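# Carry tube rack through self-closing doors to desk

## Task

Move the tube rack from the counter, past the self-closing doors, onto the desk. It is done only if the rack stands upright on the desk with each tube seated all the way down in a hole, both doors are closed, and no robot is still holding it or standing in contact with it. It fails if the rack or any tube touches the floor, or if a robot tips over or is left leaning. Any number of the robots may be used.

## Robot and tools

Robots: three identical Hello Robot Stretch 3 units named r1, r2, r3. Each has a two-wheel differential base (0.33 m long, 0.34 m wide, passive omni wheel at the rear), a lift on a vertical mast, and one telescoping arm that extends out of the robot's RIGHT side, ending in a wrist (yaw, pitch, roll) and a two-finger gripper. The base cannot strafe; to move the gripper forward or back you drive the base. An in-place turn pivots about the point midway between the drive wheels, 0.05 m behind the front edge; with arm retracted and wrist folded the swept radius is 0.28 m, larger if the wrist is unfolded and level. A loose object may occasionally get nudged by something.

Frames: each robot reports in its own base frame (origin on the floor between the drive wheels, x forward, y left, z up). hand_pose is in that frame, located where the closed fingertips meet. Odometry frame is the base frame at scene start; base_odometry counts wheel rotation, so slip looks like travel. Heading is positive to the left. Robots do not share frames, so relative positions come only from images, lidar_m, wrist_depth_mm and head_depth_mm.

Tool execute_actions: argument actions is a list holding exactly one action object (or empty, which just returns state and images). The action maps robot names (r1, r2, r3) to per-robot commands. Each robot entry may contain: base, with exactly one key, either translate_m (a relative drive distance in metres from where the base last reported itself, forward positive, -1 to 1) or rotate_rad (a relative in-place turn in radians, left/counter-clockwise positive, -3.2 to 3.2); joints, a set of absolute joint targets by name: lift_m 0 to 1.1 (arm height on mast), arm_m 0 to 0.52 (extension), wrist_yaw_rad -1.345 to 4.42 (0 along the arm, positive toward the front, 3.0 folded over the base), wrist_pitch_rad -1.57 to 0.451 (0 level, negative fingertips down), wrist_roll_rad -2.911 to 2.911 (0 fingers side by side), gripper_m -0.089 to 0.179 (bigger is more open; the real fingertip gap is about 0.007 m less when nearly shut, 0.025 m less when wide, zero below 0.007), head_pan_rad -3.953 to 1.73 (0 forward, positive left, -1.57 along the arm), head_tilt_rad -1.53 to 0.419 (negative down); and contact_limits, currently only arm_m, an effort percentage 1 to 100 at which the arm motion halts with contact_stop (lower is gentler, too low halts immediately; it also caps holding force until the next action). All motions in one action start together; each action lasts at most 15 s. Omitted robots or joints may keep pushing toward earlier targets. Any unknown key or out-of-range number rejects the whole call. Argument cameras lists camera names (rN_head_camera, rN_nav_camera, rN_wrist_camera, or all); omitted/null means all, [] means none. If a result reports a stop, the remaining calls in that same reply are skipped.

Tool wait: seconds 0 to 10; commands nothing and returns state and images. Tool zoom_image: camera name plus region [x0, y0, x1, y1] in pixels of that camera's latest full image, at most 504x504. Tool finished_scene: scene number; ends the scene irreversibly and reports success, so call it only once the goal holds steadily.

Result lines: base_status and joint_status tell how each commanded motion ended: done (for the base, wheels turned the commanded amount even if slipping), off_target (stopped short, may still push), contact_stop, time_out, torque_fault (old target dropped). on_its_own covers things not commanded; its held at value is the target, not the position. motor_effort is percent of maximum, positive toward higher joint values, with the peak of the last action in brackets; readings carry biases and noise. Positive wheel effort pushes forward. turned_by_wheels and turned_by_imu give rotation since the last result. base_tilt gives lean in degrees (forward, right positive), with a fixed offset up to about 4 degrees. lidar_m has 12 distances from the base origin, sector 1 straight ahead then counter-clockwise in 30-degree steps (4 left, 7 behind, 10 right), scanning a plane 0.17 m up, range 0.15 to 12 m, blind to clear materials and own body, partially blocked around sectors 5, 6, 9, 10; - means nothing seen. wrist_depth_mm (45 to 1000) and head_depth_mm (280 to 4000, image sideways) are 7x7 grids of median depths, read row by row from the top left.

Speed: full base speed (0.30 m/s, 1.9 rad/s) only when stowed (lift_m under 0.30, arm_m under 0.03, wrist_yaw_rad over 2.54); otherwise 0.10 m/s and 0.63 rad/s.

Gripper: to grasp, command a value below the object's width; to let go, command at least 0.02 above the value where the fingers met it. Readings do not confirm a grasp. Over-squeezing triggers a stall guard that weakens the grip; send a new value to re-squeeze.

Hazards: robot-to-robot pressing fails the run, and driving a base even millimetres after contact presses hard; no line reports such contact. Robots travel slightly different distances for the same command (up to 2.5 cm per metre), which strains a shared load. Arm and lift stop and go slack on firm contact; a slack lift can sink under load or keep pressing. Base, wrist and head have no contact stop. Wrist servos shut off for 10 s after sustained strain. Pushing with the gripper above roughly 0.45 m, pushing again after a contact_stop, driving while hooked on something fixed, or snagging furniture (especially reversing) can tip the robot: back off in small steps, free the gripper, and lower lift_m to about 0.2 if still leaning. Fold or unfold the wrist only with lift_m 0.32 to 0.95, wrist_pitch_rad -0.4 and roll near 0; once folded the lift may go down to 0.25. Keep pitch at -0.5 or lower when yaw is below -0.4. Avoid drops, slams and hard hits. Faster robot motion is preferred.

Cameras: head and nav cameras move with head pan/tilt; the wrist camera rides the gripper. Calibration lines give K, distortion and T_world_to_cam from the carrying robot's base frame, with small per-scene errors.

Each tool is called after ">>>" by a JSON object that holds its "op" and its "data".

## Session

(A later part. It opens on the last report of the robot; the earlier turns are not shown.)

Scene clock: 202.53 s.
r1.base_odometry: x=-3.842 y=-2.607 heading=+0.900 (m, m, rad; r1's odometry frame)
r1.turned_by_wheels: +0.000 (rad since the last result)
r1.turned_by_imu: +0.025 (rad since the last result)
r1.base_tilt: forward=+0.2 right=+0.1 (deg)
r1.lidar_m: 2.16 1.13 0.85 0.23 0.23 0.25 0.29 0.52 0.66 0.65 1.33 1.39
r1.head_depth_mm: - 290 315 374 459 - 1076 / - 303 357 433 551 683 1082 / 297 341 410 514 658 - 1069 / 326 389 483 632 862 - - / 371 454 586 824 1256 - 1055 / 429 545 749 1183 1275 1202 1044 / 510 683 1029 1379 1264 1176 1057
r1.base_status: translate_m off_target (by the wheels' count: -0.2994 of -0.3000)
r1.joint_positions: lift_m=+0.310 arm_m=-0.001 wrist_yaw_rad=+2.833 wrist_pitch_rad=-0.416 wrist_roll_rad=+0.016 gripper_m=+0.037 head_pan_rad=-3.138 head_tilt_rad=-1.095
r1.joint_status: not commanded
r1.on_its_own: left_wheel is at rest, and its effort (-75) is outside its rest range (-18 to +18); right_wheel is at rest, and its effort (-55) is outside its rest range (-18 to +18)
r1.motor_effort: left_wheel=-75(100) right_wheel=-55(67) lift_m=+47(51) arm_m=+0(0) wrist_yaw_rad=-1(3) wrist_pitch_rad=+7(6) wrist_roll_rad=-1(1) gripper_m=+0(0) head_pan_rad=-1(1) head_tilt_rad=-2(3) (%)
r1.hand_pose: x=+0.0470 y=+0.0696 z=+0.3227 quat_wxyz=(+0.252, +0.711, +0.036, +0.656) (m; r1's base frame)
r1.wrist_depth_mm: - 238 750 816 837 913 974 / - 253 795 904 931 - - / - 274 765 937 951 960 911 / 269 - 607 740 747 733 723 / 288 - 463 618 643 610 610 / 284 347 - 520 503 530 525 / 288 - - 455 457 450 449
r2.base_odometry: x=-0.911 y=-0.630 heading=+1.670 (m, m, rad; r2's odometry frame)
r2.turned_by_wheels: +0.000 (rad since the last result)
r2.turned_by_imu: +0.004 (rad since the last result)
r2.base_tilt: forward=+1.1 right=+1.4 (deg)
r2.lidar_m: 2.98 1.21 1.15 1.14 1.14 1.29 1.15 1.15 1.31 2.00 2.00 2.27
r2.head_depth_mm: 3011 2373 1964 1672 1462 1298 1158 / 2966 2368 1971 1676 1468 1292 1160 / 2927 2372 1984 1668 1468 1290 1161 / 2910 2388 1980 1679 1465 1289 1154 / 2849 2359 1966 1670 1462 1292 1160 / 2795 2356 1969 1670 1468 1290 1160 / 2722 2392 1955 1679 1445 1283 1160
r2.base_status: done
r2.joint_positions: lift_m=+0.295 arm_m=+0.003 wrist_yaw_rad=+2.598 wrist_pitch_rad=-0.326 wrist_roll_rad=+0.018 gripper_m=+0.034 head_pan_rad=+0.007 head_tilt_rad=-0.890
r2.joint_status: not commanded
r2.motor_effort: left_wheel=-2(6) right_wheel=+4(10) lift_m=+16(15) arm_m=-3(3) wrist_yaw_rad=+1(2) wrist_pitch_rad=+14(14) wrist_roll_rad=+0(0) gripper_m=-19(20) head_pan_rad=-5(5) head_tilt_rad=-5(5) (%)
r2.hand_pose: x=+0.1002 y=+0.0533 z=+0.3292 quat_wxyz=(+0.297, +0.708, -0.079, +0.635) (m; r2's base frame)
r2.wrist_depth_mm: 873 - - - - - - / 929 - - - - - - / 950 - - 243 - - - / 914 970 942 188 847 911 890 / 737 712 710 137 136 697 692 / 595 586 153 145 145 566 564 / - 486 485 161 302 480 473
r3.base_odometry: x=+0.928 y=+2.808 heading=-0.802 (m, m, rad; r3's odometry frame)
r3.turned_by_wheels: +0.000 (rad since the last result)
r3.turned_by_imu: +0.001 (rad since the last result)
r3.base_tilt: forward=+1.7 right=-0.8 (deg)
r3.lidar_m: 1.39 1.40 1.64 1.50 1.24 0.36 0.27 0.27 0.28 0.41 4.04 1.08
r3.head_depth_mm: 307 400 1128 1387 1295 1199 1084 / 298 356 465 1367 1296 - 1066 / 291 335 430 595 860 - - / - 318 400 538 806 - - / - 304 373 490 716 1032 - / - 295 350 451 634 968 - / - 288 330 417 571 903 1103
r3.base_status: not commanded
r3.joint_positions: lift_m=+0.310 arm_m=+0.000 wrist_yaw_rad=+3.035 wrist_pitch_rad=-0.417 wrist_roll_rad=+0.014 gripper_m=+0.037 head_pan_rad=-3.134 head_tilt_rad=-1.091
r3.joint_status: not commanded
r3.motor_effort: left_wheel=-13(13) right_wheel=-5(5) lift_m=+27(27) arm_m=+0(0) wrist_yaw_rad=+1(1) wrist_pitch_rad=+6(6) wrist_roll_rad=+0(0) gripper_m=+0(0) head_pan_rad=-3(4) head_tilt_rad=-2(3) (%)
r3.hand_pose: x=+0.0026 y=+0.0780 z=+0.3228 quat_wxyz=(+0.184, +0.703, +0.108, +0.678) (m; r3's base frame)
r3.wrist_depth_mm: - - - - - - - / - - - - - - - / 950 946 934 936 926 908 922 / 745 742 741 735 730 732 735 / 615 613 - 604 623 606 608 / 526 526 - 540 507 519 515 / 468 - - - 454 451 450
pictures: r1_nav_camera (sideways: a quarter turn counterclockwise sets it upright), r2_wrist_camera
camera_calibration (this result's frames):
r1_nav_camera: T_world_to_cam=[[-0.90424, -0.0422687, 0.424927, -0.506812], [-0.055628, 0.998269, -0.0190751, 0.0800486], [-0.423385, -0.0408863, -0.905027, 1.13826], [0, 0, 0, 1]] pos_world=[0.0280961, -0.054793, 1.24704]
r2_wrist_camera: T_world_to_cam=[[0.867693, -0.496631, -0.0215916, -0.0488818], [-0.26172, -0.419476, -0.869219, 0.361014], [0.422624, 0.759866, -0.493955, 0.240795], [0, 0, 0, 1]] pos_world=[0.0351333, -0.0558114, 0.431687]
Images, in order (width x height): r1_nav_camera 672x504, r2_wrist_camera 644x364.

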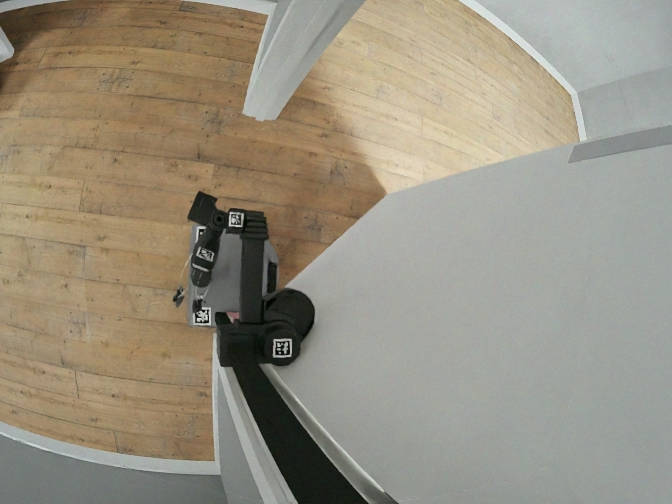

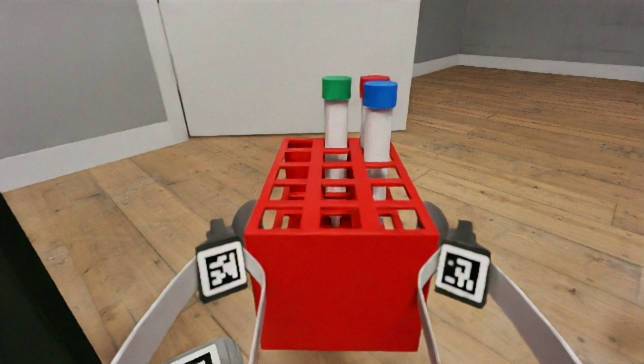

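>>> {"op": "execute_actions", "data": {"actions": [{"r1":{"base":{"translate_m":0.3}},"r2":{"base":{"translate_m":1.0}}}], "cameras": []}}

>>> {"op": "execute_actions", "data": {"actions": [{"r1":{"base":{"rotate_rad":-1.3},"joints":{"lift_m":0.28}},"r2":{"base":{"rotate_rad":1.75}}}], "cameras": []}}

>>> {"op": "execute_actions", "data": {"actions": [{"r1":{"base":{"translate_m":0.42}}}], "cameras": []}}

>>> {"op": "execute_actions", "data": {"actions": [{"r1":{"base":{"rotate_rad":1.26},"joints":{"lift_m":0.31}}}], "cameras": ["r1_nav_camera","r2_nav_camera"]}}

Scene clock: 217.97 s.
r1.base_odometry: x=-3.655 y=-2.372 heading=+0.900 (m, m, rad; r1's odometry frame)
r1.turned_by_wheels: +0.000 (rad since the last result)
r1.turned_by_imu: +0.002 (rad since the last result)
r1.base_tilt: forward=+0.2 right=+0.1 (deg)
r1.lidar_m: 1.86 1.11 0.84 0.82 0.51 0.41 0.45 0.48 0.68 1.28 1.32 1.14
r1.head_depth_mm: 411 495 572 664 1035 - 1106 / 414 500 630 773 1047 1227 1095 / 418 505 638 865 1163 - 1069 / 421 510 647 879 1262 - - / 425 515 655 899 1251 - 1052 / 428 521 665 911 1249 1203 1049 / 432 526 671 931 1246 1169 1058
r1.base_status: done
r1.joint_positions: lift_m=+0.310 arm_m=-0.001 wrist_yaw_rad=+2.833 wrist_pitch_rad=-0.416 wrist_roll_rad=+0.016 gripper_m=+0.037 head_pan_rad=-3.138 head_tilt_rad=-1.095
r1.joint_status: not commanded
r1.motor_effort: left_wheel=+0(69) right_wheel=+1(50) lift_m=+47(47) arm_m=+1(0) wrist_yaw_rad=+0(1) wrist_pitch_rad=+7(7) wrist_roll_rad=-1(1) gripper_m=-1(0) head_pan_rad=-1(1) head_tilt_rad=-2(2) (%)
r1.hand_pose: x=+0.0470 y=+0.0696 z=+0.3227 quat_wxyz=(+0.252, +0.711, +0.036, +0.656) (m; r1's base frame)
r1.wrist_depth_mm: - 715 750 802 837 876 932 / - 801 816 891 923 - - / 537 860 876 924 957 939 938 / 562 - 745 749 740 727 731 / 538 - 606 615 630 612 610 / 511 516 - 519 507 522 511 / 457 - - 459 456 455 450
r2.base_odometry: x=-1.010 y=+0.365 heading=+1.670 (m, m, rad; r2's odometry frame)
r2.turned_by_wheels: +0.000 (rad since the last result)
r2.turned_by_imu: +0.005 (rad since the last result)
r2.base_tilt: forward=+1.1 right=+1.4 (deg)
r2.lidar_m: 2.04 2.03 1.68 1.43 1.43 1.63 2.11 2.11 2.01 1.71 1.71 1.95
r2.head_depth_mm: 2203 2371 1979 1684 1458 1296 1159 / 2150 2315 1965 1671 1450 1287 1152 / 2066 2289 1953 1685 1458 1284 1161 / 2014 2270 1975 1671 1465 1290 1161 / 1931 2213 1961 1674 1456 1284 1160 / 1900 2191 1951 1685 1451 1295 1158 / 1856 2104 1969 1664 1459 1287 1155
r2.base_status: done
r2.joint_positions: lift_m=+0.295 arm_m=+0.003 wrist_yaw_rad=+2.598 wrist_pitch_rad=-0.326 wrist_roll_rad=+0.018 gripper_m=+0.034 head_pan_rad=+0.007 head_tilt_rad=-0.890
r2.joint_status: not commanded
r2.motor_effort: left_wheel=-2(5) right_wheel=+4(8) lift_m=+16(16) arm_m=-3(3) wrist_yaw_rad=+1(1) wrist_pitch_rad=+14(14) wrist_roll_rad=+0(0) gripper_m=-19(19) head_pan_rad=-4(5) head_tilt_rad=-5(6) (%)
r2.hand_pose: x=+0.1002 y=+0.0533 z=+0.3292 quat_wxyz=(+0.297, +0.708, -0.079, +0.635) (m; r2's base frame)
r2.wrist_depth_mm: - - - - - - - / - - - - - - - / - - - - - - - / 949 970 924 188 819 908 899 / 722 722 717 137 136 700 686 / 589 595 152 145 145 570 556 / - 485 487 162 307 465 474
r3.base_odometry: x=+0.928 y=+2.808 heading=-0.802 (m, m, rad; r3's odometry frame)
r3.turned_by_wheels: +0.000 (rad since the last result)
r3.turned_by_imu: +0.002 (rad since the last result)
r3.base_tilt: forward=+1.7 right=-0.7 (deg)
r3.lidar_m: 1.39 1.40 1.23 1.50 1.24 0.36 0.27 0.27 0.28 0.41 4.04 1.08
r3.head_depth_mm: 307 400 1120 1385 1296 1202 1070 / 298 357 465 1370 1299 - 1070 / 291 335 431 593 855 - - / - 318 400 537 805 - - / - 304 373 490 715 1034 - / - 296 350 450 634 966 - / - 288 329 418 572 901 1100
r3.base_status: not commanded
r3.joint_positions: lift_m=+0.310 arm_m=+0.000 wrist_yaw_rad=+3.035 wrist_pitch_rad=-0.417 wrist_roll_rad=+0.014 gripper_m=+0.037 head_pan_rad=-3.134 head_tilt_rad=-1.091
r3.joint_status: not commanded
r3.motor_effort: left_wheel=-13(13) right_wheel=-5(6) lift_m=+27(27) arm_m=+0(0) wrist_yaw_rad=+0(0) wrist_pitch_rad=+6(5) wrist_roll_rad=+0(0) gripper_m=-1(0) head_pan_rad=-4(4) head_tilt_rad=-4(3) (%)
r3.hand_pose: x=+0.0026 y=+0.0780 z=+0.3228 quat_wxyz=(+0.184, +0.703, +0.108, +0.678) (m; r3's base frame)
r3.wrist_depth_mm: - - - - - - - / - - - - - - - / 953 934 935 925 930 920 915 / 745 729 735 742 736 735 728 / 611 608 - 609 627 607 609 / 519 528 - 534 505 519 521 / 468 - - - 455 452 448
pictures: none
No camera images: the call's "cameras" was empty. Leave "cameras" out to get every camera's image.

Scene clock: 220.27 s.
r1.base_odometry: x=-3.655 y=-2.372 heading=-0.399 (m, m, rad; r1's odometry frame)
r1.turned_by_wheels: -1.300 (rad since the last result)
r1.turned_by_imu: -1.290 (rad since the last result)
r1.base_tilt: forward=+0.1 right=+0.2 (deg)
r1.lidar_m: 1.28 1.14 1.23 1.49 0.92 0.81 0.68 0.42 0.45 0.45 0.54 0.80
r1.head_depth_mm: 734 864 1056 1346 1317 - 1101 / 760 905 1115 1391 1313 1223 1097 / 788 947 1174 1398 1316 - 1070 / 820 991 1243 1426 1319 - - / 832 1000 1234 1397 1283 - 1050 / 703 806 940 1126 1247 1199 1046 / 584 655 739 847 1044 1169 1050
r1.base_status: done
r1.joint_positions: lift_m=+0.280 arm_m=-0.001 wrist_yaw_rad=+2.833 wrist_pitch_rad=-0.416 wrist_roll_rad=+0.016 gripper_m=+0.037 head_pan_rad=-3.138 head_tilt_rad=-1.095
r1.joint_status: all done
r1.motor_effort: left_wheel=+3(12) right_wheel=-2(7) lift_m=+26(40) arm_m=+0(0) wrist_yaw_rad=-1(0) wrist_pitch_rad=+7(7) wrist_roll_rad=-1(1) gripper_m=-1(0) head_pan_rad=-2(1) head_tilt_rad=-2(2) (%)
r1.hand_pose: x=+0.0470 y=+0.0695 z=+0.2934 quat_wxyz=(+0.251, +0.711, +0.036, +0.656) (m; r1's base frame)
r1.wrist_depth_mm: - - - - - - 976 / - - - - - - 966 / 816 895 877 878 882 879 888 / 700 - 712 700 677 690 684 / 593 - 579 567 600 572 576 / 497 489 - 494 473 483 491 / 447 - - 424 421 424 420
r2.base_odometry: x=-1.010 y=+0.365 heading=-2.864 (m, m, rad; r2's odometry frame)
r2.turned_by_wheels: +1.750 (rad since the last result)
r2.turned_by_imu: +1.769 (rad since the last result)
r2.base_tilt: forward=+1.1 right=+1.3 (deg)
r2.lidar_m: 1.43 1.45 1.85 2.11 2.15 1.83 1.71 1.73 2.17 2.02 2.06 1.53
r2.head_depth_mm: 1373 1588 1855 1681 1463 1295 1159 / 1359 1591 1836 1678 1459 1293 1161 / 1350 1562 1830 1659 1453 1298 1161 / 1336 1554 1815 1675 1459 1296 1154 / 1323 1520 1801 1680 1463 1300 1159 / 1312 1516 1779 1667 1458 1293 1157 / 1303 1498 1752 1673 1452 1293 1157
r2.base_status: done
r2.joint_positions: lift_m=+0.295 arm_m=+0.003 wrist_yaw_rad=+2.598 wrist_pitch_rad=-0.326 wrist_roll_rad=+0.018 gripper_m=+0.034 head_pan_rad=+0.007 head_tilt_rad=-0.890
r2.joint_status: not commanded
r2.motor_effort: left_wheel=-2(9) right_wheel=+3(10) lift_m=+15(16) arm_m=-2(4) wrist_yaw_rad=+1(0) wrist_pitch_rad=+14(14) wrist_roll_rad=+0(0) gripper_m=-19(19) head_pan_rad=-4(5) head_tilt_rad=-4(4) (%)
r2.hand_pose: x=+0.1002 y=+0.0533 z=+0.3292 quat_wxyz=(+0.297, +0.708, -0.079, +0.635) (m; r2's base frame)
r2.wrist_depth_mm: - - - - - - - / - - - - - - - / - - - - - - - / 957 934 954 189 805 931 910 / 730 722 723 137 136 705 686 / 593 593 153 145 145 581 567 / - 485 483 162 305 474 470
r3.base_odometry: x=+0.928 y=+2.808 heading=-0.802 (m, m, rad; r3's odometry frame)
r3.turned_by_wheels: +0.000 (rad since the last result)
r3.turned_by_imu: +0.000 (rad since the last result)
r3.base_tilt: forward=+1.7 right=-0.7 (deg)
r3.lidar_m: 1.39 1.40 1.21 1.50 1.24 0.36 0.27 0.27 0.28 0.41 4.03 1.08
r3.head_depth_mm: 307 400 1126 1398 1294 1201 1079 / 299 357 465 1370 1303 - 1069 / 291 335 430 594 862 - - / - 318 400 538 807 - - / - 304 373 491 716 1034 - / - 295 349 452 635 966 - / - 288 329 417 570 903 1103
r3.base_status: not commanded
r3.joint_positions: lift_m=+0.310 arm_m=+0.000 wrist_yaw_rad=+3.035 wrist_pitch_rad=-0.417 wrist_roll_rad=+0.014 gripper_m=+0.037 head_pan_rad=-3.134 head_tilt_rad=-1.091
r3.joint_status: not commanded
r3.motor_effort: left_wheel=-13(13) right_wheel=-4(5) lift_m=+27(27) arm_m=+0(0) wrist_yaw_rad=+1(0) wrist_pitch_rad=+6(5) wrist_roll_rad=+0(0) gripper_m=+0(0) head_pan_rad=-4(4) head_tilt_rad=-4(3) (%)
r3.hand_pose: x=+0.0026 y=+0.0780 z=+0.3228 quat_wxyz=(+0.184, +0.703, +0.108, +0.678) (m; r3's base frame)
r3.wrist_depth_mm: - - - - - - - / - - - - - - - / 952 943 931 927 922 919 914 / 734 741 736 724 741 735 727 / 616 613 - 601 634 605 602 / 521 524 - 532 505 512 514 / 468 - - - 456 454 449
pictures: none
No camera images: the call's "cameras" was empty. Leave "cameras" out to get every camera's image.

Scene clock: 223.33 s.
r1.base_odometry: x=-3.268 y=-2.535 heading=-0.399 (m, m, rad; r1's odometry frame)
r1.turned_by_wheels: +0.000 (rad since the last result)
r1.turned_by_imu: +0.001 (rad since the last result)
r1.base_tilt: forward=+0.1 right=+0.2 (deg)
r1.lidar_m: 0.88 0.97 0.86 1.83 1.36 1.21 0.92 0.65 0.58 0.56 0.59 0.88
r1.head_depth_mm: 1107 1300 1542 1457 1322 - 1101 / 1140 1351 1573 1444 1316 1227 1097 / 1179 1414 1586 1440 1314 - 1068 / 1230 1478 1587 1429 1315 - - / 1186 1412 1541 1414 1285 - 1052 / 949 1095 1265 1388 1277 1201 1047 / 785 889 1086 1327 1265 1167 1056
r1.base_status: done
r1.joint_positions: lift_m=+0.280 arm_m=-0.001 wrist_yaw_rad=+2.833 wrist_pitch_rad=-0.416 wrist_roll_rad=+0.016 gripper_m=+0.037 head_pan_rad=-3.138 head_tilt_rad=-1.095
r1.joint_status: not commanded
r1.motor_effort: left_wheel=+3(13) right_wheel=-1(4) lift_m=+26(26) arm_m=+1(0) wrist_yaw_rad=+1(0) wrist_pitch_rad=+7(6) wrist_roll_rad=-1(1) gripper_m=-1(0) head_pan_rad=-1(2) head_tilt_rad=-2(2) (%)
r1.hand_pose: x=+0.0470 y=+0.0695 z=+0.2934 quat_wxyz=(+0.251, +0.711, +0.036, +0.656) (m; r1's base frame)
r1.wrist_depth_mm: - - - - - 875 - / - - - - 883 838 - / 894 893 900 889 867 882 873 / 702 - 694 710 685 681 695 / 592 - 581 575 591 576 559 / 492 496 - 488 476 497 481 / 451 - - 425 426 429 423
r2.base_odometry: x=-1.010 y=+0.365 heading=-2.864 (m, m, rad; r2's odometry frame)
r2.turned_by_wheels: +0.000 (rad since the last result)
r2.turned_by_imu: +0.000 (rad since the last result)
r2.base_tilt: forward=+1.0 right=+1.3 (deg)
r2.lidar_m: 1.42 1.45 1.85 2.11 2.15 1.83 1.71 1.74 2.17 2.03 2.06 1.53
r2.head_depth_mm: 1373 1592 1853 1671 1461 1289 1159 / 1358 1574 1836 1667 1464 1294 1162 / 1362 1560 1823 1682 1451 1285 1162 / 1341 1545 1827 1672 1454 1292 1160 / 1318 1530 1800 1669 1455 1288 1155 / 1305 1512 1778 1670 1449 1283 1160 / 1301 1497 1757 1683 1461 1292 1154
r2.base_status: not commanded
r2.joint_positions: lift_m=+0.295 arm_m=+0.003 wrist_yaw_rad=+2.598 wrist_pitch_rad=-0.326 wrist_roll_rad=+0.018 gripper_m=+0.034 head_pan_rad=+0.007 head_tilt_rad=-0.890
r2.joint_status: not commanded
r2.motor_effort: left_wheel=-3(2) right_wheel=+3(3) lift_m=+15(16) arm_m=-4(4) wrist_yaw_rad=+2(1) wrist_pitch_rad=+14(14) wrist_roll_rad=+0(0) gripper_m=-19(19) head_pan_rad=-5(4) head_tilt_rad=-4(4) (%)
r2.hand_pose: x=+0.1002 y=+0.0533 z=+0.3292 quat_wxyz=(+0.297, +0.708, -0.079, +0.635) (m; r2's base frame)
r2.wrist_depth_mm: - - - - - - - / - - - - - - - / - - - - - - - / 965 941 949 189 839 915 898 / 711 724 725 137 136 710 678 / 588 585 153 144 146 560 562 / - 496 485 161 305 475 470
r3.base_odometry: x=+0.928 y=+2.808 heading=-0.802 (m, m, rad; r3's odometry frame)
r3.turned_by_wheels: +0.000 (rad since the last result)
r3.turned_by_imu: +0.001 (rad since the last result)
r3.base_tilt: forward=+1.7 right=-0.7 (deg)
r3.lidar_m: 1.39 1.40 1.69 0.92 1.24 0.36 0.27 0.27 0.28 0.41 4.05 1.08
r3.head_depth_mm: 307 400 1126 1383 1301 1197 1081 / 298 356 466 1371 1300 - 1071 / 291 335 430 595 859 - - / - 318 400 536 804 - - / - 304 372 490 715 1030 - / - 295 350 450 635 969 - / - 288 329 418 570 899 1103
r3.base_status: not commanded
r3.joint_positions: lift_m=+0.310 arm_m=+0.000 wrist_yaw_rad=+3.035 wrist_pitch_rad=-0.417 wrist_roll_rad=+0.014 gripper_m=+0.037 head_pan_rad=-3.134 head_tilt_rad=-1.091
r3.joint_status: not commanded
r3.motor_effort: left_wheel=-13(13) right_wheel=-6(5) lift_m=+27(27) arm_m=+0(0) wrist_yaw_rad=+1(1) wrist_pitch_rad=+6(6) wrist_roll_rad=+0(0) gripper_m=+0(0) head_pan_rad=-3(3) head_tilt_rad=-4(3) (%)
r3.hand_pose: x=+0.0026 y=+0.0780 z=+0.3228 quat_wxyz=(+0.184, +0.703, +0.108, +0.678) (m; r3's base frame)
r3.wrist_depth_mm: - - - - - - - / - - - 988 - - - / 929 940 920 913 936 914 904 / 750 744 747 741 734 737 732 / 614 617 - 609 630 607 609 / 520 520 - 534 497 516 515 / 470 - - - 451 451 451
pictures: none
No camera images: the call's "cameras" was empty. Leave "cameras" out to get every camera's image.

Scene clock: 226.13 s.
r1.base_odometry: x=-3.268 y=-2.535 heading=+0.861 (m, m, rad; r1's odometry frame)
r1.turned_by_wheels: +1.260 (rad since the last result)
r1.turned_by_imu: +1.253 (rad since the last result)
r1.base_tilt: forward=+0.2 right=+0.1 (deg)
r1.lidar_m: 0.86 1.71 1.25 1.21 0.78 0.60 0.58 0.56 0.72 0.88 0.92 0.86
r1.head_depth_mm: 544 658 829 1125 1325 - 1101 / 545 662 837 1133 1313 1224 1094 / 549 664 841 1141 1319 - 1068 / 550 668 846 1149 1316 - - / 554 671 851 1160 1285 - 1048 / 555 676 857 1164 1267 1204 1047 / 557 677 820 1018 1250 1170 1056
r1.base_status: done
r1.joint_positions: lift_m=+0.310 arm_m=-0.001 wrist_yaw_rad=+2.833 wrist_pitch_rad=-0.416 wrist_roll_rad=+0.016 gripper_m=+0.037 head_pan_rad=-3.138 head_tilt_rad=-1.095
r1.joint_status: all done
r1.motor_effort: left_wheel=-3(10) right_wheel=+3(7) lift_m=+51(54) arm_m=+1(0) wrist_yaw_rad=-1(1) wrist_pitch_rad=+7(7) wrist_roll_rad=+0(1) gripper_m=+0(0) head_pan_rad=-1(1) head_tilt_rad=-2(2) (%)
r1.hand_pose: x=+0.0470 y=+0.0695 z=+0.3226 quat_wxyz=(+0.251, +0.711, +0.036, +0.656) (m; r1's base frame)
r1.wrist_depth_mm: - - - - - - - / - - - - - - - / 747 948 968 940 927 910 960 / 728 - 756 758 726 747 748 / 623 - 607 623 638 623 606 / 532 521 - 520 512 524 530 / 469 - - 464 458 447 454
r2.base_odometry: x=-1.010 y=+0.365 heading=-2.864 (m, m, rad; r2's odometry frame)
r2.turned_by_wheels: +0.000 (rad since the last result)
r2.turned_by_imu: +0.000 (rad since the last result)
r2.base_tilt: forward=+1.1 right=+1.4 (deg)
r2.lidar_m: 1.42 1.45 1.85 2.11 2.15 1.84 1.71 1.73 2.17 2.03 2.06 1.52
r2.head_depth_mm: 1369 1596 1857 1682 1469 1296 1161 / 1365 1584 1835 1662 1453 1290 1164 / 1350 1562 1837 1681 1458 1289 1155 / 1333 1548 1842 1664 1462 1289 1154 / 1321 1536 1821 1663 1456 1292 1156 / 1309 1512 1789 1669 1460 1292 1158 / 1303 1486 1771 1682 1453 1291 1162
r2.base_status: not commanded
r2.joint_positions: lift_m=+0.295 arm_m=+0.003 wrist_yaw_rad=+2.598 wrist_pitch_rad=-0.326 wrist_roll_rad=+0.018 gripper_m=+0.034 head_pan_rad=+0.007 head_tilt_rad=-0.890
r2.joint_status: not commanded
r2.motor_effort: left_wheel=-1(2) right_wheel=+3(4) lift_m=+16(15) arm_m=-3(4) wrist_yaw_rad=+1(1) wrist_pitch_rad=+14(14) wrist_roll_rad=+0(0) gripper_m=-19(19) head_pan_rad=-5(4) head_tilt_rad=-4(4) (%)
r2.hand_pose: x=+0.1002 y=+0.0533 z=+0.3292 quat_wxyz=(+0.297, +0.708, -0.079, +0.635) (m; r2's base frame)
r2.wrist_depth_mm: - - - - - - - / - - - - - - - / - - - - - - - / 959 942 935 189 818 916 900 / 750 730 715 136 136 697 700 / 595 588 153 145 145 573 561 / - 486 484 161 305 478 475
r3.base_odometry: x=+0.928 y=+2.808 heading=-0.802 (m, m, rad; r3's odometry frame)
r3.turned_by_wheels: +0.000 (rad since the last result)
r3.turned_by_imu: +0.000 (rad since the last result)
r3.base_tilt: forward=+1.7 right=-0.7 (deg)
r3.lidar_m: 1.39 1.40 1.70 0.98 1.24 0.36 0.27 0.27 0.28 0.41 4.03 1.08
r3.head_depth_mm: 307 400 1124 1394 1296 1201 1084 / 298 356 466 1371 1295 - 1069 / 291 335 430 594 859 - - / - 318 399 536 803 - - / - 304 373 491 716 1033 - / - 296 350 451 635 964 - / - 288 329 417 570 899 1099
r3.base_status: not commanded
r3.joint_positions: lift_m=+0.310 arm_m=+0.000 wrist_yaw_rad=+3.035 wrist_pitch_rad=-0.417 wrist_roll_rad=+0.014 gripper_m=+0.037 head_pan_rad=-3.134 head_tilt_rad=-1.091
r3.joint_status: not commanded
r3.motor_effort: left_wheel=-13(13) right_wheel=-6(5) lift_m=+27(27) arm_m=+0(0) wrist_yaw_rad=+0(0) wrist_pitch_rad=+6(5) wrist_roll_rad=+0(0) gripper_m=+0(0) head_pan_rad=-3(3) head_tilt_rad=-4(4) (%)
r3.hand_pose: x=+0.0026 y=+0.0780 z=+0.3228 quat_wxyz=(+0.184, +0.703, +0.108, +0.678) (m; r3's base frame)
r3.wrist_depth_mm: - - - - - - - / - - - - - - - / 955 936 928 932 908 922 920 / 735 739 736 735 734 738 746 / 617 607 - 613 621 609 595 / 521 527 - 537 507 509 520 / 466 - - - 451 454 451
pictures: r1_nav_camera (sideways: a quarter turn counterclockwise sets it upright), r2_nav_camera (sideways: a quarter turn counterclockwise sets it upright)
camera_calibration (this result's frames):
r1_nav_camera: T_world_to_cam=[[-0.904241, -0.0422703, 0.424926, -0.506811], [-0.0556297, 0.998269, -0.0190751, 0.0800486], [-0.423384, -0.040887, -0.905027, 1.13826], [0, 0, 0, 1]] pos_world=[0.0280962, -0.054793, 1.24704]
r2_nav_camera: T_world_to_cam=[[0.775397, 0.0112976, 0.631372, -0.782081], [-0.00710889, -0.99962, 0.0266174, 0.0146536], [0.631434, -0.0251274, -0.775023, 0.965875], [0, 0, 0, 1]] pos_world=[-0.0033582, 0.0477536, 1.24197]
Images, in order (width x height): r1_nav_camera 672x504, r2_nav_camera 672x504.

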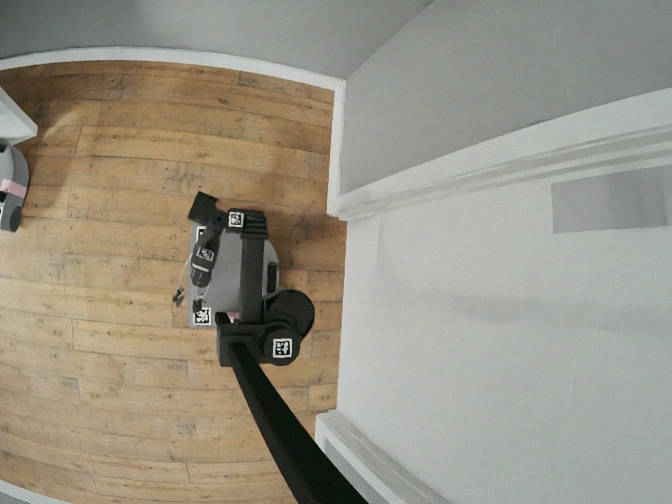

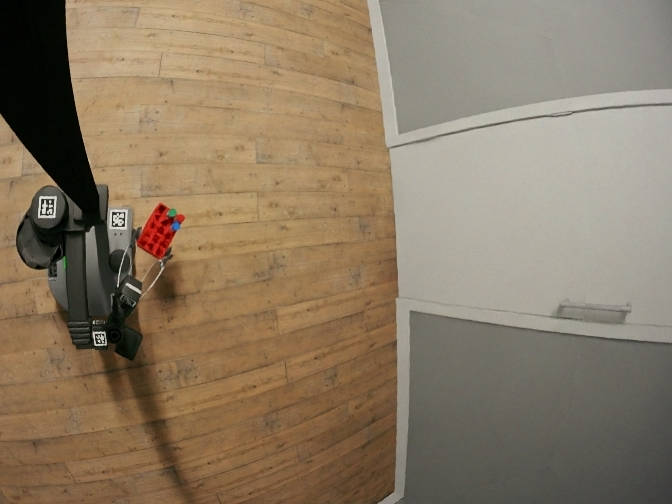

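>>> {"op": "execute_actions", "data": {"actions": [{"r1":{"base":{"rotate_rad":-0.04}}}], "cameras": []}}

>>> {"op": "execute_actions", "data": {"actions": [{"r1":{"base":{"translate_m":-0.55}}}], "cameras": ["r1_nav_camera"]}}

Scene clock: 234.00 s.
r1.base_odometry: x=-3.268 y=-2.535 heading=+0.821 (m, m, rad; r1's odometry frame)
r1.turned_by_wheels: -0.040 (rad since the last result)
r1.turned_by_imu: -0.039 (rad since the last result)
r1.base_tilt: forward=+0.2 right=+0.2 (deg)
r1.lidar_m: 0.86 1.78 1.27 1.21 0.78 0.61 0.58 0.56 0.69 0.88 0.91 0.97
r1.head_depth_mm: 552 668 852 1164 1316 - 1100 / 552 670 848 1160 1304 1224 1096 / 552 670 849 1160 1321 - 1068 / 553 669 846 1152 1315 - - / 551 668 846 1149 1281 - 1053 / 551 667 845 1157 1278 1203 1050 / 550 667 833 1013 1253 1175 1058
r1.base_status: done
r1.joint_positions: lift_m=+0.310 arm_m=-0.001 wrist_yaw_rad=+2.833 wrist_pitch_rad=-0.416 wrist_roll_rad=+0.016 gripper_m=+0.037 head_pan_rad=-3.138 head_tilt_rad=-1.095
r1.joint_status: not commanded
r1.motor_effort: left_wheel=+0(2) right_wheel=-1(2) lift_m=+51(51) arm_m=+0(1) wrist_yaw_rad=+0(1) wrist_pitch_rad=+7(6) wrist_roll_rad=-1(1) gripper_m=+0(1) head_pan_rad=-1(1) head_tilt_rad=-2(2) (%)
r1.hand_pose: x=+0.0470 y=+0.0695 z=+0.3226 quat_wxyz=(+0.251, +0.711, +0.036, +0.656) (m; r1's base frame)
r1.wrist_depth_mm: - - - - - - - / - - - - - - - / 797 914 945 939 951 934 952 / 748 - 737 752 750 732 724 / 625 - 620 601 636 611 607 / 532 514 - 525 507 525 526 / 474 - - 455 453 458 450
r2.base_odometry: x=-1.010 y=+0.365 heading=-2.864 (m, m, rad; r2's odometry frame)
r2.turned_by_wheels: +0.000 (rad since the last result)
r2.turned_by_imu: +0.000 (rad since the last result)
r2.base_tilt: forward=+1.1 right=+1.3 (deg)
r2.lidar_m: 1.42 1.45 1.85 2.11 2.14 1.83 1.71 1.74 2.17 2.03 2.06 1.53
r2.head_depth_mm: 1371 1594 1848 1678 1454 1298 1159 / 1368 1586 1841 1671 1466 1293 1167 / 1350 1563 1842 1669 1473 1298 1158 / 1336 1553 1838 1679 1456 1293 1161 / 1325 1519 1806 1663 1457 1291 1157 / 1316 1512 1783 1676 1455 1292 1154 / 1300 1494 1763 1682 1458 1288 1157
r2.base_status: not commanded
r2.joint_positions: lift_m=+0.295 arm_m=+0.003 wrist_yaw_rad=+2.598 wrist_pitch_rad=-0.326 wrist_roll_rad=+0.018 gripper_m=+0.034 head_pan_rad=+0.007 head_tilt_rad=-0.890
r2.joint_status: not commanded
r2.motor_effort: left_wheel=-2(1) right_wheel=+3(4) lift_m=+15(16) arm_m=-3(3) wrist_yaw_rad=+1(1) wrist_pitch_rad=+14(14) wrist_roll_rad=+0(0) gripper_m=-19(19) head_pan_rad=-5(5) head_tilt_rad=-4(4) (%)
r2.hand_pose: x=+0.1002 y=+0.0533 z=+0.3292 quat_wxyz=(+0.297, +0.708, -0.079, +0.635) (m; r2's base frame)
r2.wrist_depth_mm: - - - - - - - / - - - - - - - / - - - - - - - / 957 964 935 190 822 910 905 / 715 728 715 136 136 702 699 / 586 578 152 145 145 572 559 / - 486 484 161 307 481 469
r3.base_odometry: x=+0.928 y=+2.808 heading=-0.802 (m, m, rad; r3's odometry frame)
r3.turned_by_wheels: +0.000 (rad since the last result)
r3.turned_by_imu: +0.001 (rad since the last result)
r3.base_tilt: forward=+1.7 right=-0.7 (deg)
r3.lidar_m: 1.39 1.40 1.69 0.98 1.24 0.36 0.27 0.27 0.28 0.41 4.05 1.08
r3.head_depth_mm: 307 400 1122 1390 1296 1197 1074 / 299 357 466 1374 1302 - 1062 / 291 335 431 594 858 - - / - 318 400 538 805 - - / - 304 373 490 713 1033 - / - 296 350 451 634 967 - / - 288 329 417 571 903 1101
r3.base_status: not commanded
r3.joint_positions: lift_m=+0.310 arm_m=+0.000 wrist_yaw_rad=+3.035 wrist_pitch_rad=-0.417 wrist_roll_rad=+0.014 gripper_m=+0.037 head_pan_rad=-3.134 head_tilt_rad=-1.091
r3.joint_status: not commanded
r3.motor_effort: left_wheel=-13(13) right_wheel=-5(6) lift_m=+27(27) arm_m=+0(0) wrist_yaw_rad=+0(1) wrist_pitch_rad=+5(5) wrist_roll_rad=+0(0) gripper_m=+0(0) head_pan_rad=-3(4) head_tilt_rad=-4(4) (%)
r3.hand_pose: x=+0.0026 y=+0.0780 z=+0.3228 quat_wxyz=(+0.184, +0.703, +0.108, +0.678) (m; r3's base frame)
r3.wrist_depth_mm: - - - - - - - / - - - - - - - / 942 954 941 943 921 931 913 / 745 746 742 739 733 736 729 / 614 617 - 612 628 610 607 / 522 521 - 536 505 518 515 / 468 - - - 451 450 452
pictures: none
No camera images: the call's "cameras" was empty. Leave "cameras" out to get every camera's image.

Scene clock: 240.43 s.
r1.base_odometry: x=-3.643 y=-2.937 heading=+0.820 (m, m, rad; r1's odometry frame)
r1.turned_by_wheels: +0.000 (rad since the last result)
r1.turned_by_imu: +0.003 (rad since the last result)
r1.base_tilt: forward=+0.2 right=+0.1 (deg)
r1.lidar_m: 1.40 1.75 1.25 0.45 0.29 0.27 0.27 0.34 2.03 0.28 0.93 1.24
r1.head_depth_mm: - - 321 406 551 - 1099 / - 293 342 439 615 869 1094 / - 301 366 480 658 - 1068 / - 313 393 527 728 - - / 290 333 425 588 952 - 1052 / 298 355 463 660 1181 1203 1047 / 306 381 507 790 1267 1172 1031
r1.base_status: translate_m off_target (by the wheels' count: -0.5499 of -0.5500)
r1.joint_positions: lift_m=+0.310 arm_m=-0.001 wrist_yaw_rad=+2.833 wrist_pitch_rad=-0.416 wrist_roll_rad=+0.016 gripper_m=+0.037 head_pan_rad=-3.138 head_tilt_rad=-1.095
r1.joint_status: not commanded
r1.on_its_own: left_wheel is at rest, and its effort (-23) is outside its rest range (-18 to +18)
r1.motor_effort: left_wheel=-23(44) right_wheel=-9(26) lift_m=+49(51) arm_m=+1(1) wrist_yaw_rad=+0(2) wrist_pitch_rad=+7(7) wrist_roll_rad=-1(1) gripper_m=+0(1) head_pan_rad=-1(1) head_tilt_rad=-2(3) (%)
r1.hand_pose: x=+0.0470 y=+0.0695 z=+0.3227 quat_wxyz=(+0.251, +0.711, +0.036, +0.656) (m; r1's base frame)
r1.wrist_depth_mm: - 427 551 - - - - / - 453 602 - - - - / - 468 637 927 951 953 927 / 306 - 691 739 742 738 766 / 327 - 619 611 625 627 609 / 330 394 - 523 506 508 512 / 325 - - 460 443 462 460
r2.base_odometry: x=-1.010 y=+0.365 heading=-2.864 (m, m, rad; r2's odometry frame)
r2.turned_by_wheels: +0.000 (rad since the last result)
r2.turned_by_imu: +0.000 (rad since the last result)
r2.base_tilt: forward=+1.0 right=+1.3 (deg)
r2.lidar_m: 1.11 1.33 1.85 2.11 2.14 1.83 1.71 1.74 2.17 2.03 2.06 1.53
r2.head_depth_mm: 1373 1604 1831 1679 1465 1293 1163 / 1077 1549 1834 1664 1457 1291 1161 / 1041 1199 1405 1646 1467 1295 1162 / 1079 1244 1462 1644 1465 1289 1163 / 1116 1294 1537 1666 1449 1293 1160 / 1149 1347 1623 1682 1454 1294 1155 / 1199 1409 1725 1660 1457 1290 1161
r2.base_status: not commanded
r2.joint_positions: lift_m=+0.295 arm_m=+0.003 wrist_yaw_rad=+2.598 wrist_pitch_rad=-0.326 wrist_roll_rad=+0.018 gripper_m=+0.034 head_pan_rad=+0.007 head_tilt_rad=-0.890
r2.joint_status: not commanded
r2.motor_effort: left_wheel=-2(2) right_wheel=+3(4) lift_m=+16(16) arm_m=-3(4) wrist_yaw_rad=+1(1) wrist_pitch_rad=+14(14) wrist_roll_rad=+0(0) gripper_m=-19(19) head_pan_rad=-5(5) head_tilt_rad=-5(4) (%)
r2.hand_pose: x=+0.1002 y=+0.0533 z=+0.3292 quat_wxyz=(+0.297, +0.708, -0.079, +0.635) (m; r2's base frame)
r2.wrist_depth_mm: - - - - - - - / - - - - - - - / - - - - - - - / 967 963 946 189 834 943 872 / 726 726 713 137 136 703 680 / 582 578 153 145 146 576 554 / - 485 481 161 306 480 467
r3.base_odometry: x=+0.928 y=+2.808 heading=-0.802 (m, m, rad; r3's odometry frame)
r3.turned_by_wheels: +0.000 (rad since the last result)
r3.turned_by_imu: +0.001 (rad since the last result)
r3.base_tilt: forward=+1.8 right=-0.8 (deg)
r3.lidar_m: 1.39 1.40 1.69 1.50 1.24 0.36 0.27 0.27 0.28 0.41 4.04 1.08
r3.head_depth_mm: 307 400 1123 1389 1293 1196 1075 / 298 357 465 1371 1292 - 1067 / 291 335 430 594 859 - - / - 317 399 537 808 - - / - 304 373 490 715 1037 - / - 295 350 450 634 968 - / - 288 329 417 570 901 1103
r3.base_status: not commanded
r3.joint_positions: lift_m=+0.310 arm_m=+0.000 wrist_yaw_rad=+3.035 wrist_pitch_rad=-0.417 wrist_roll_rad=+0.014 gripper_m=+0.037 head_pan_rad=-3.134 head_tilt_rad=-1.091
r3.joint_status: not commanded
r3.motor_effort: left_wheel=-13(13) right_wheel=-5(5) lift_m=+27(27) arm_m=+0(0) wrist_yaw_rad=+0(0) wrist_pitch_rad=+6(6) wrist_roll_rad=+0(0) gripper_m=+0(0) head_pan_rad=-4(3) head_tilt_rad=-3(4) (%)
r3.hand_pose: x=+0.0026 y=+0.0780 z=+0.3228 quat_wxyz=(+0.184, +0.703, +0.108, +0.678) (m; r3's base frame)
r3.wrist_depth_mm: - - - - - - - / - - - - - - - / 936 936 927 922 930 911 910 / 753 742 734 726 737 727 728 / 618 605 - 613 627 602 597 / 522 523 - 534 502 514 513 / 468 - - - 450 453 452
pictures: r1_nav_camera (sideways: a quarter turn counterclockwise sets it upright)
camera_calibration (this result's frames):
r1_nav_camera: T_world_to_cam=[[-0.904018, -0.0422695, 0.4254, -0.50743], [-0.0556397, 0.998269, -0.0190478, 0.0800131], [-0.423859, -0.0408887, -0.904805, 1.13798], [0, 0, 0, 1]] pos_world=[0.0280674, -0.0547931, 1.24703]
Images, in order (width x height): r1_nav_camera 672x504.

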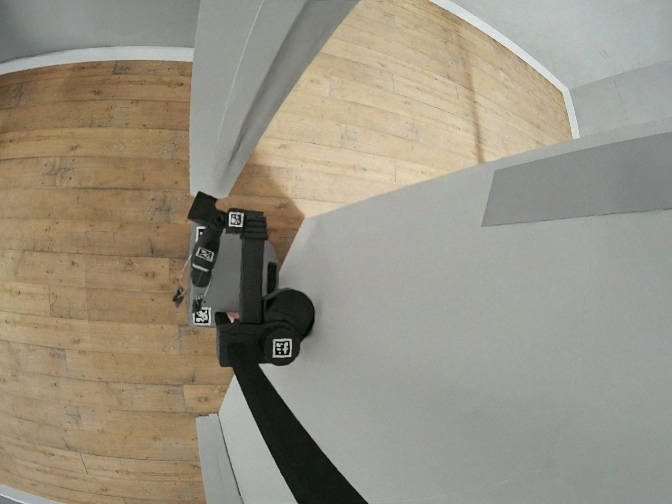

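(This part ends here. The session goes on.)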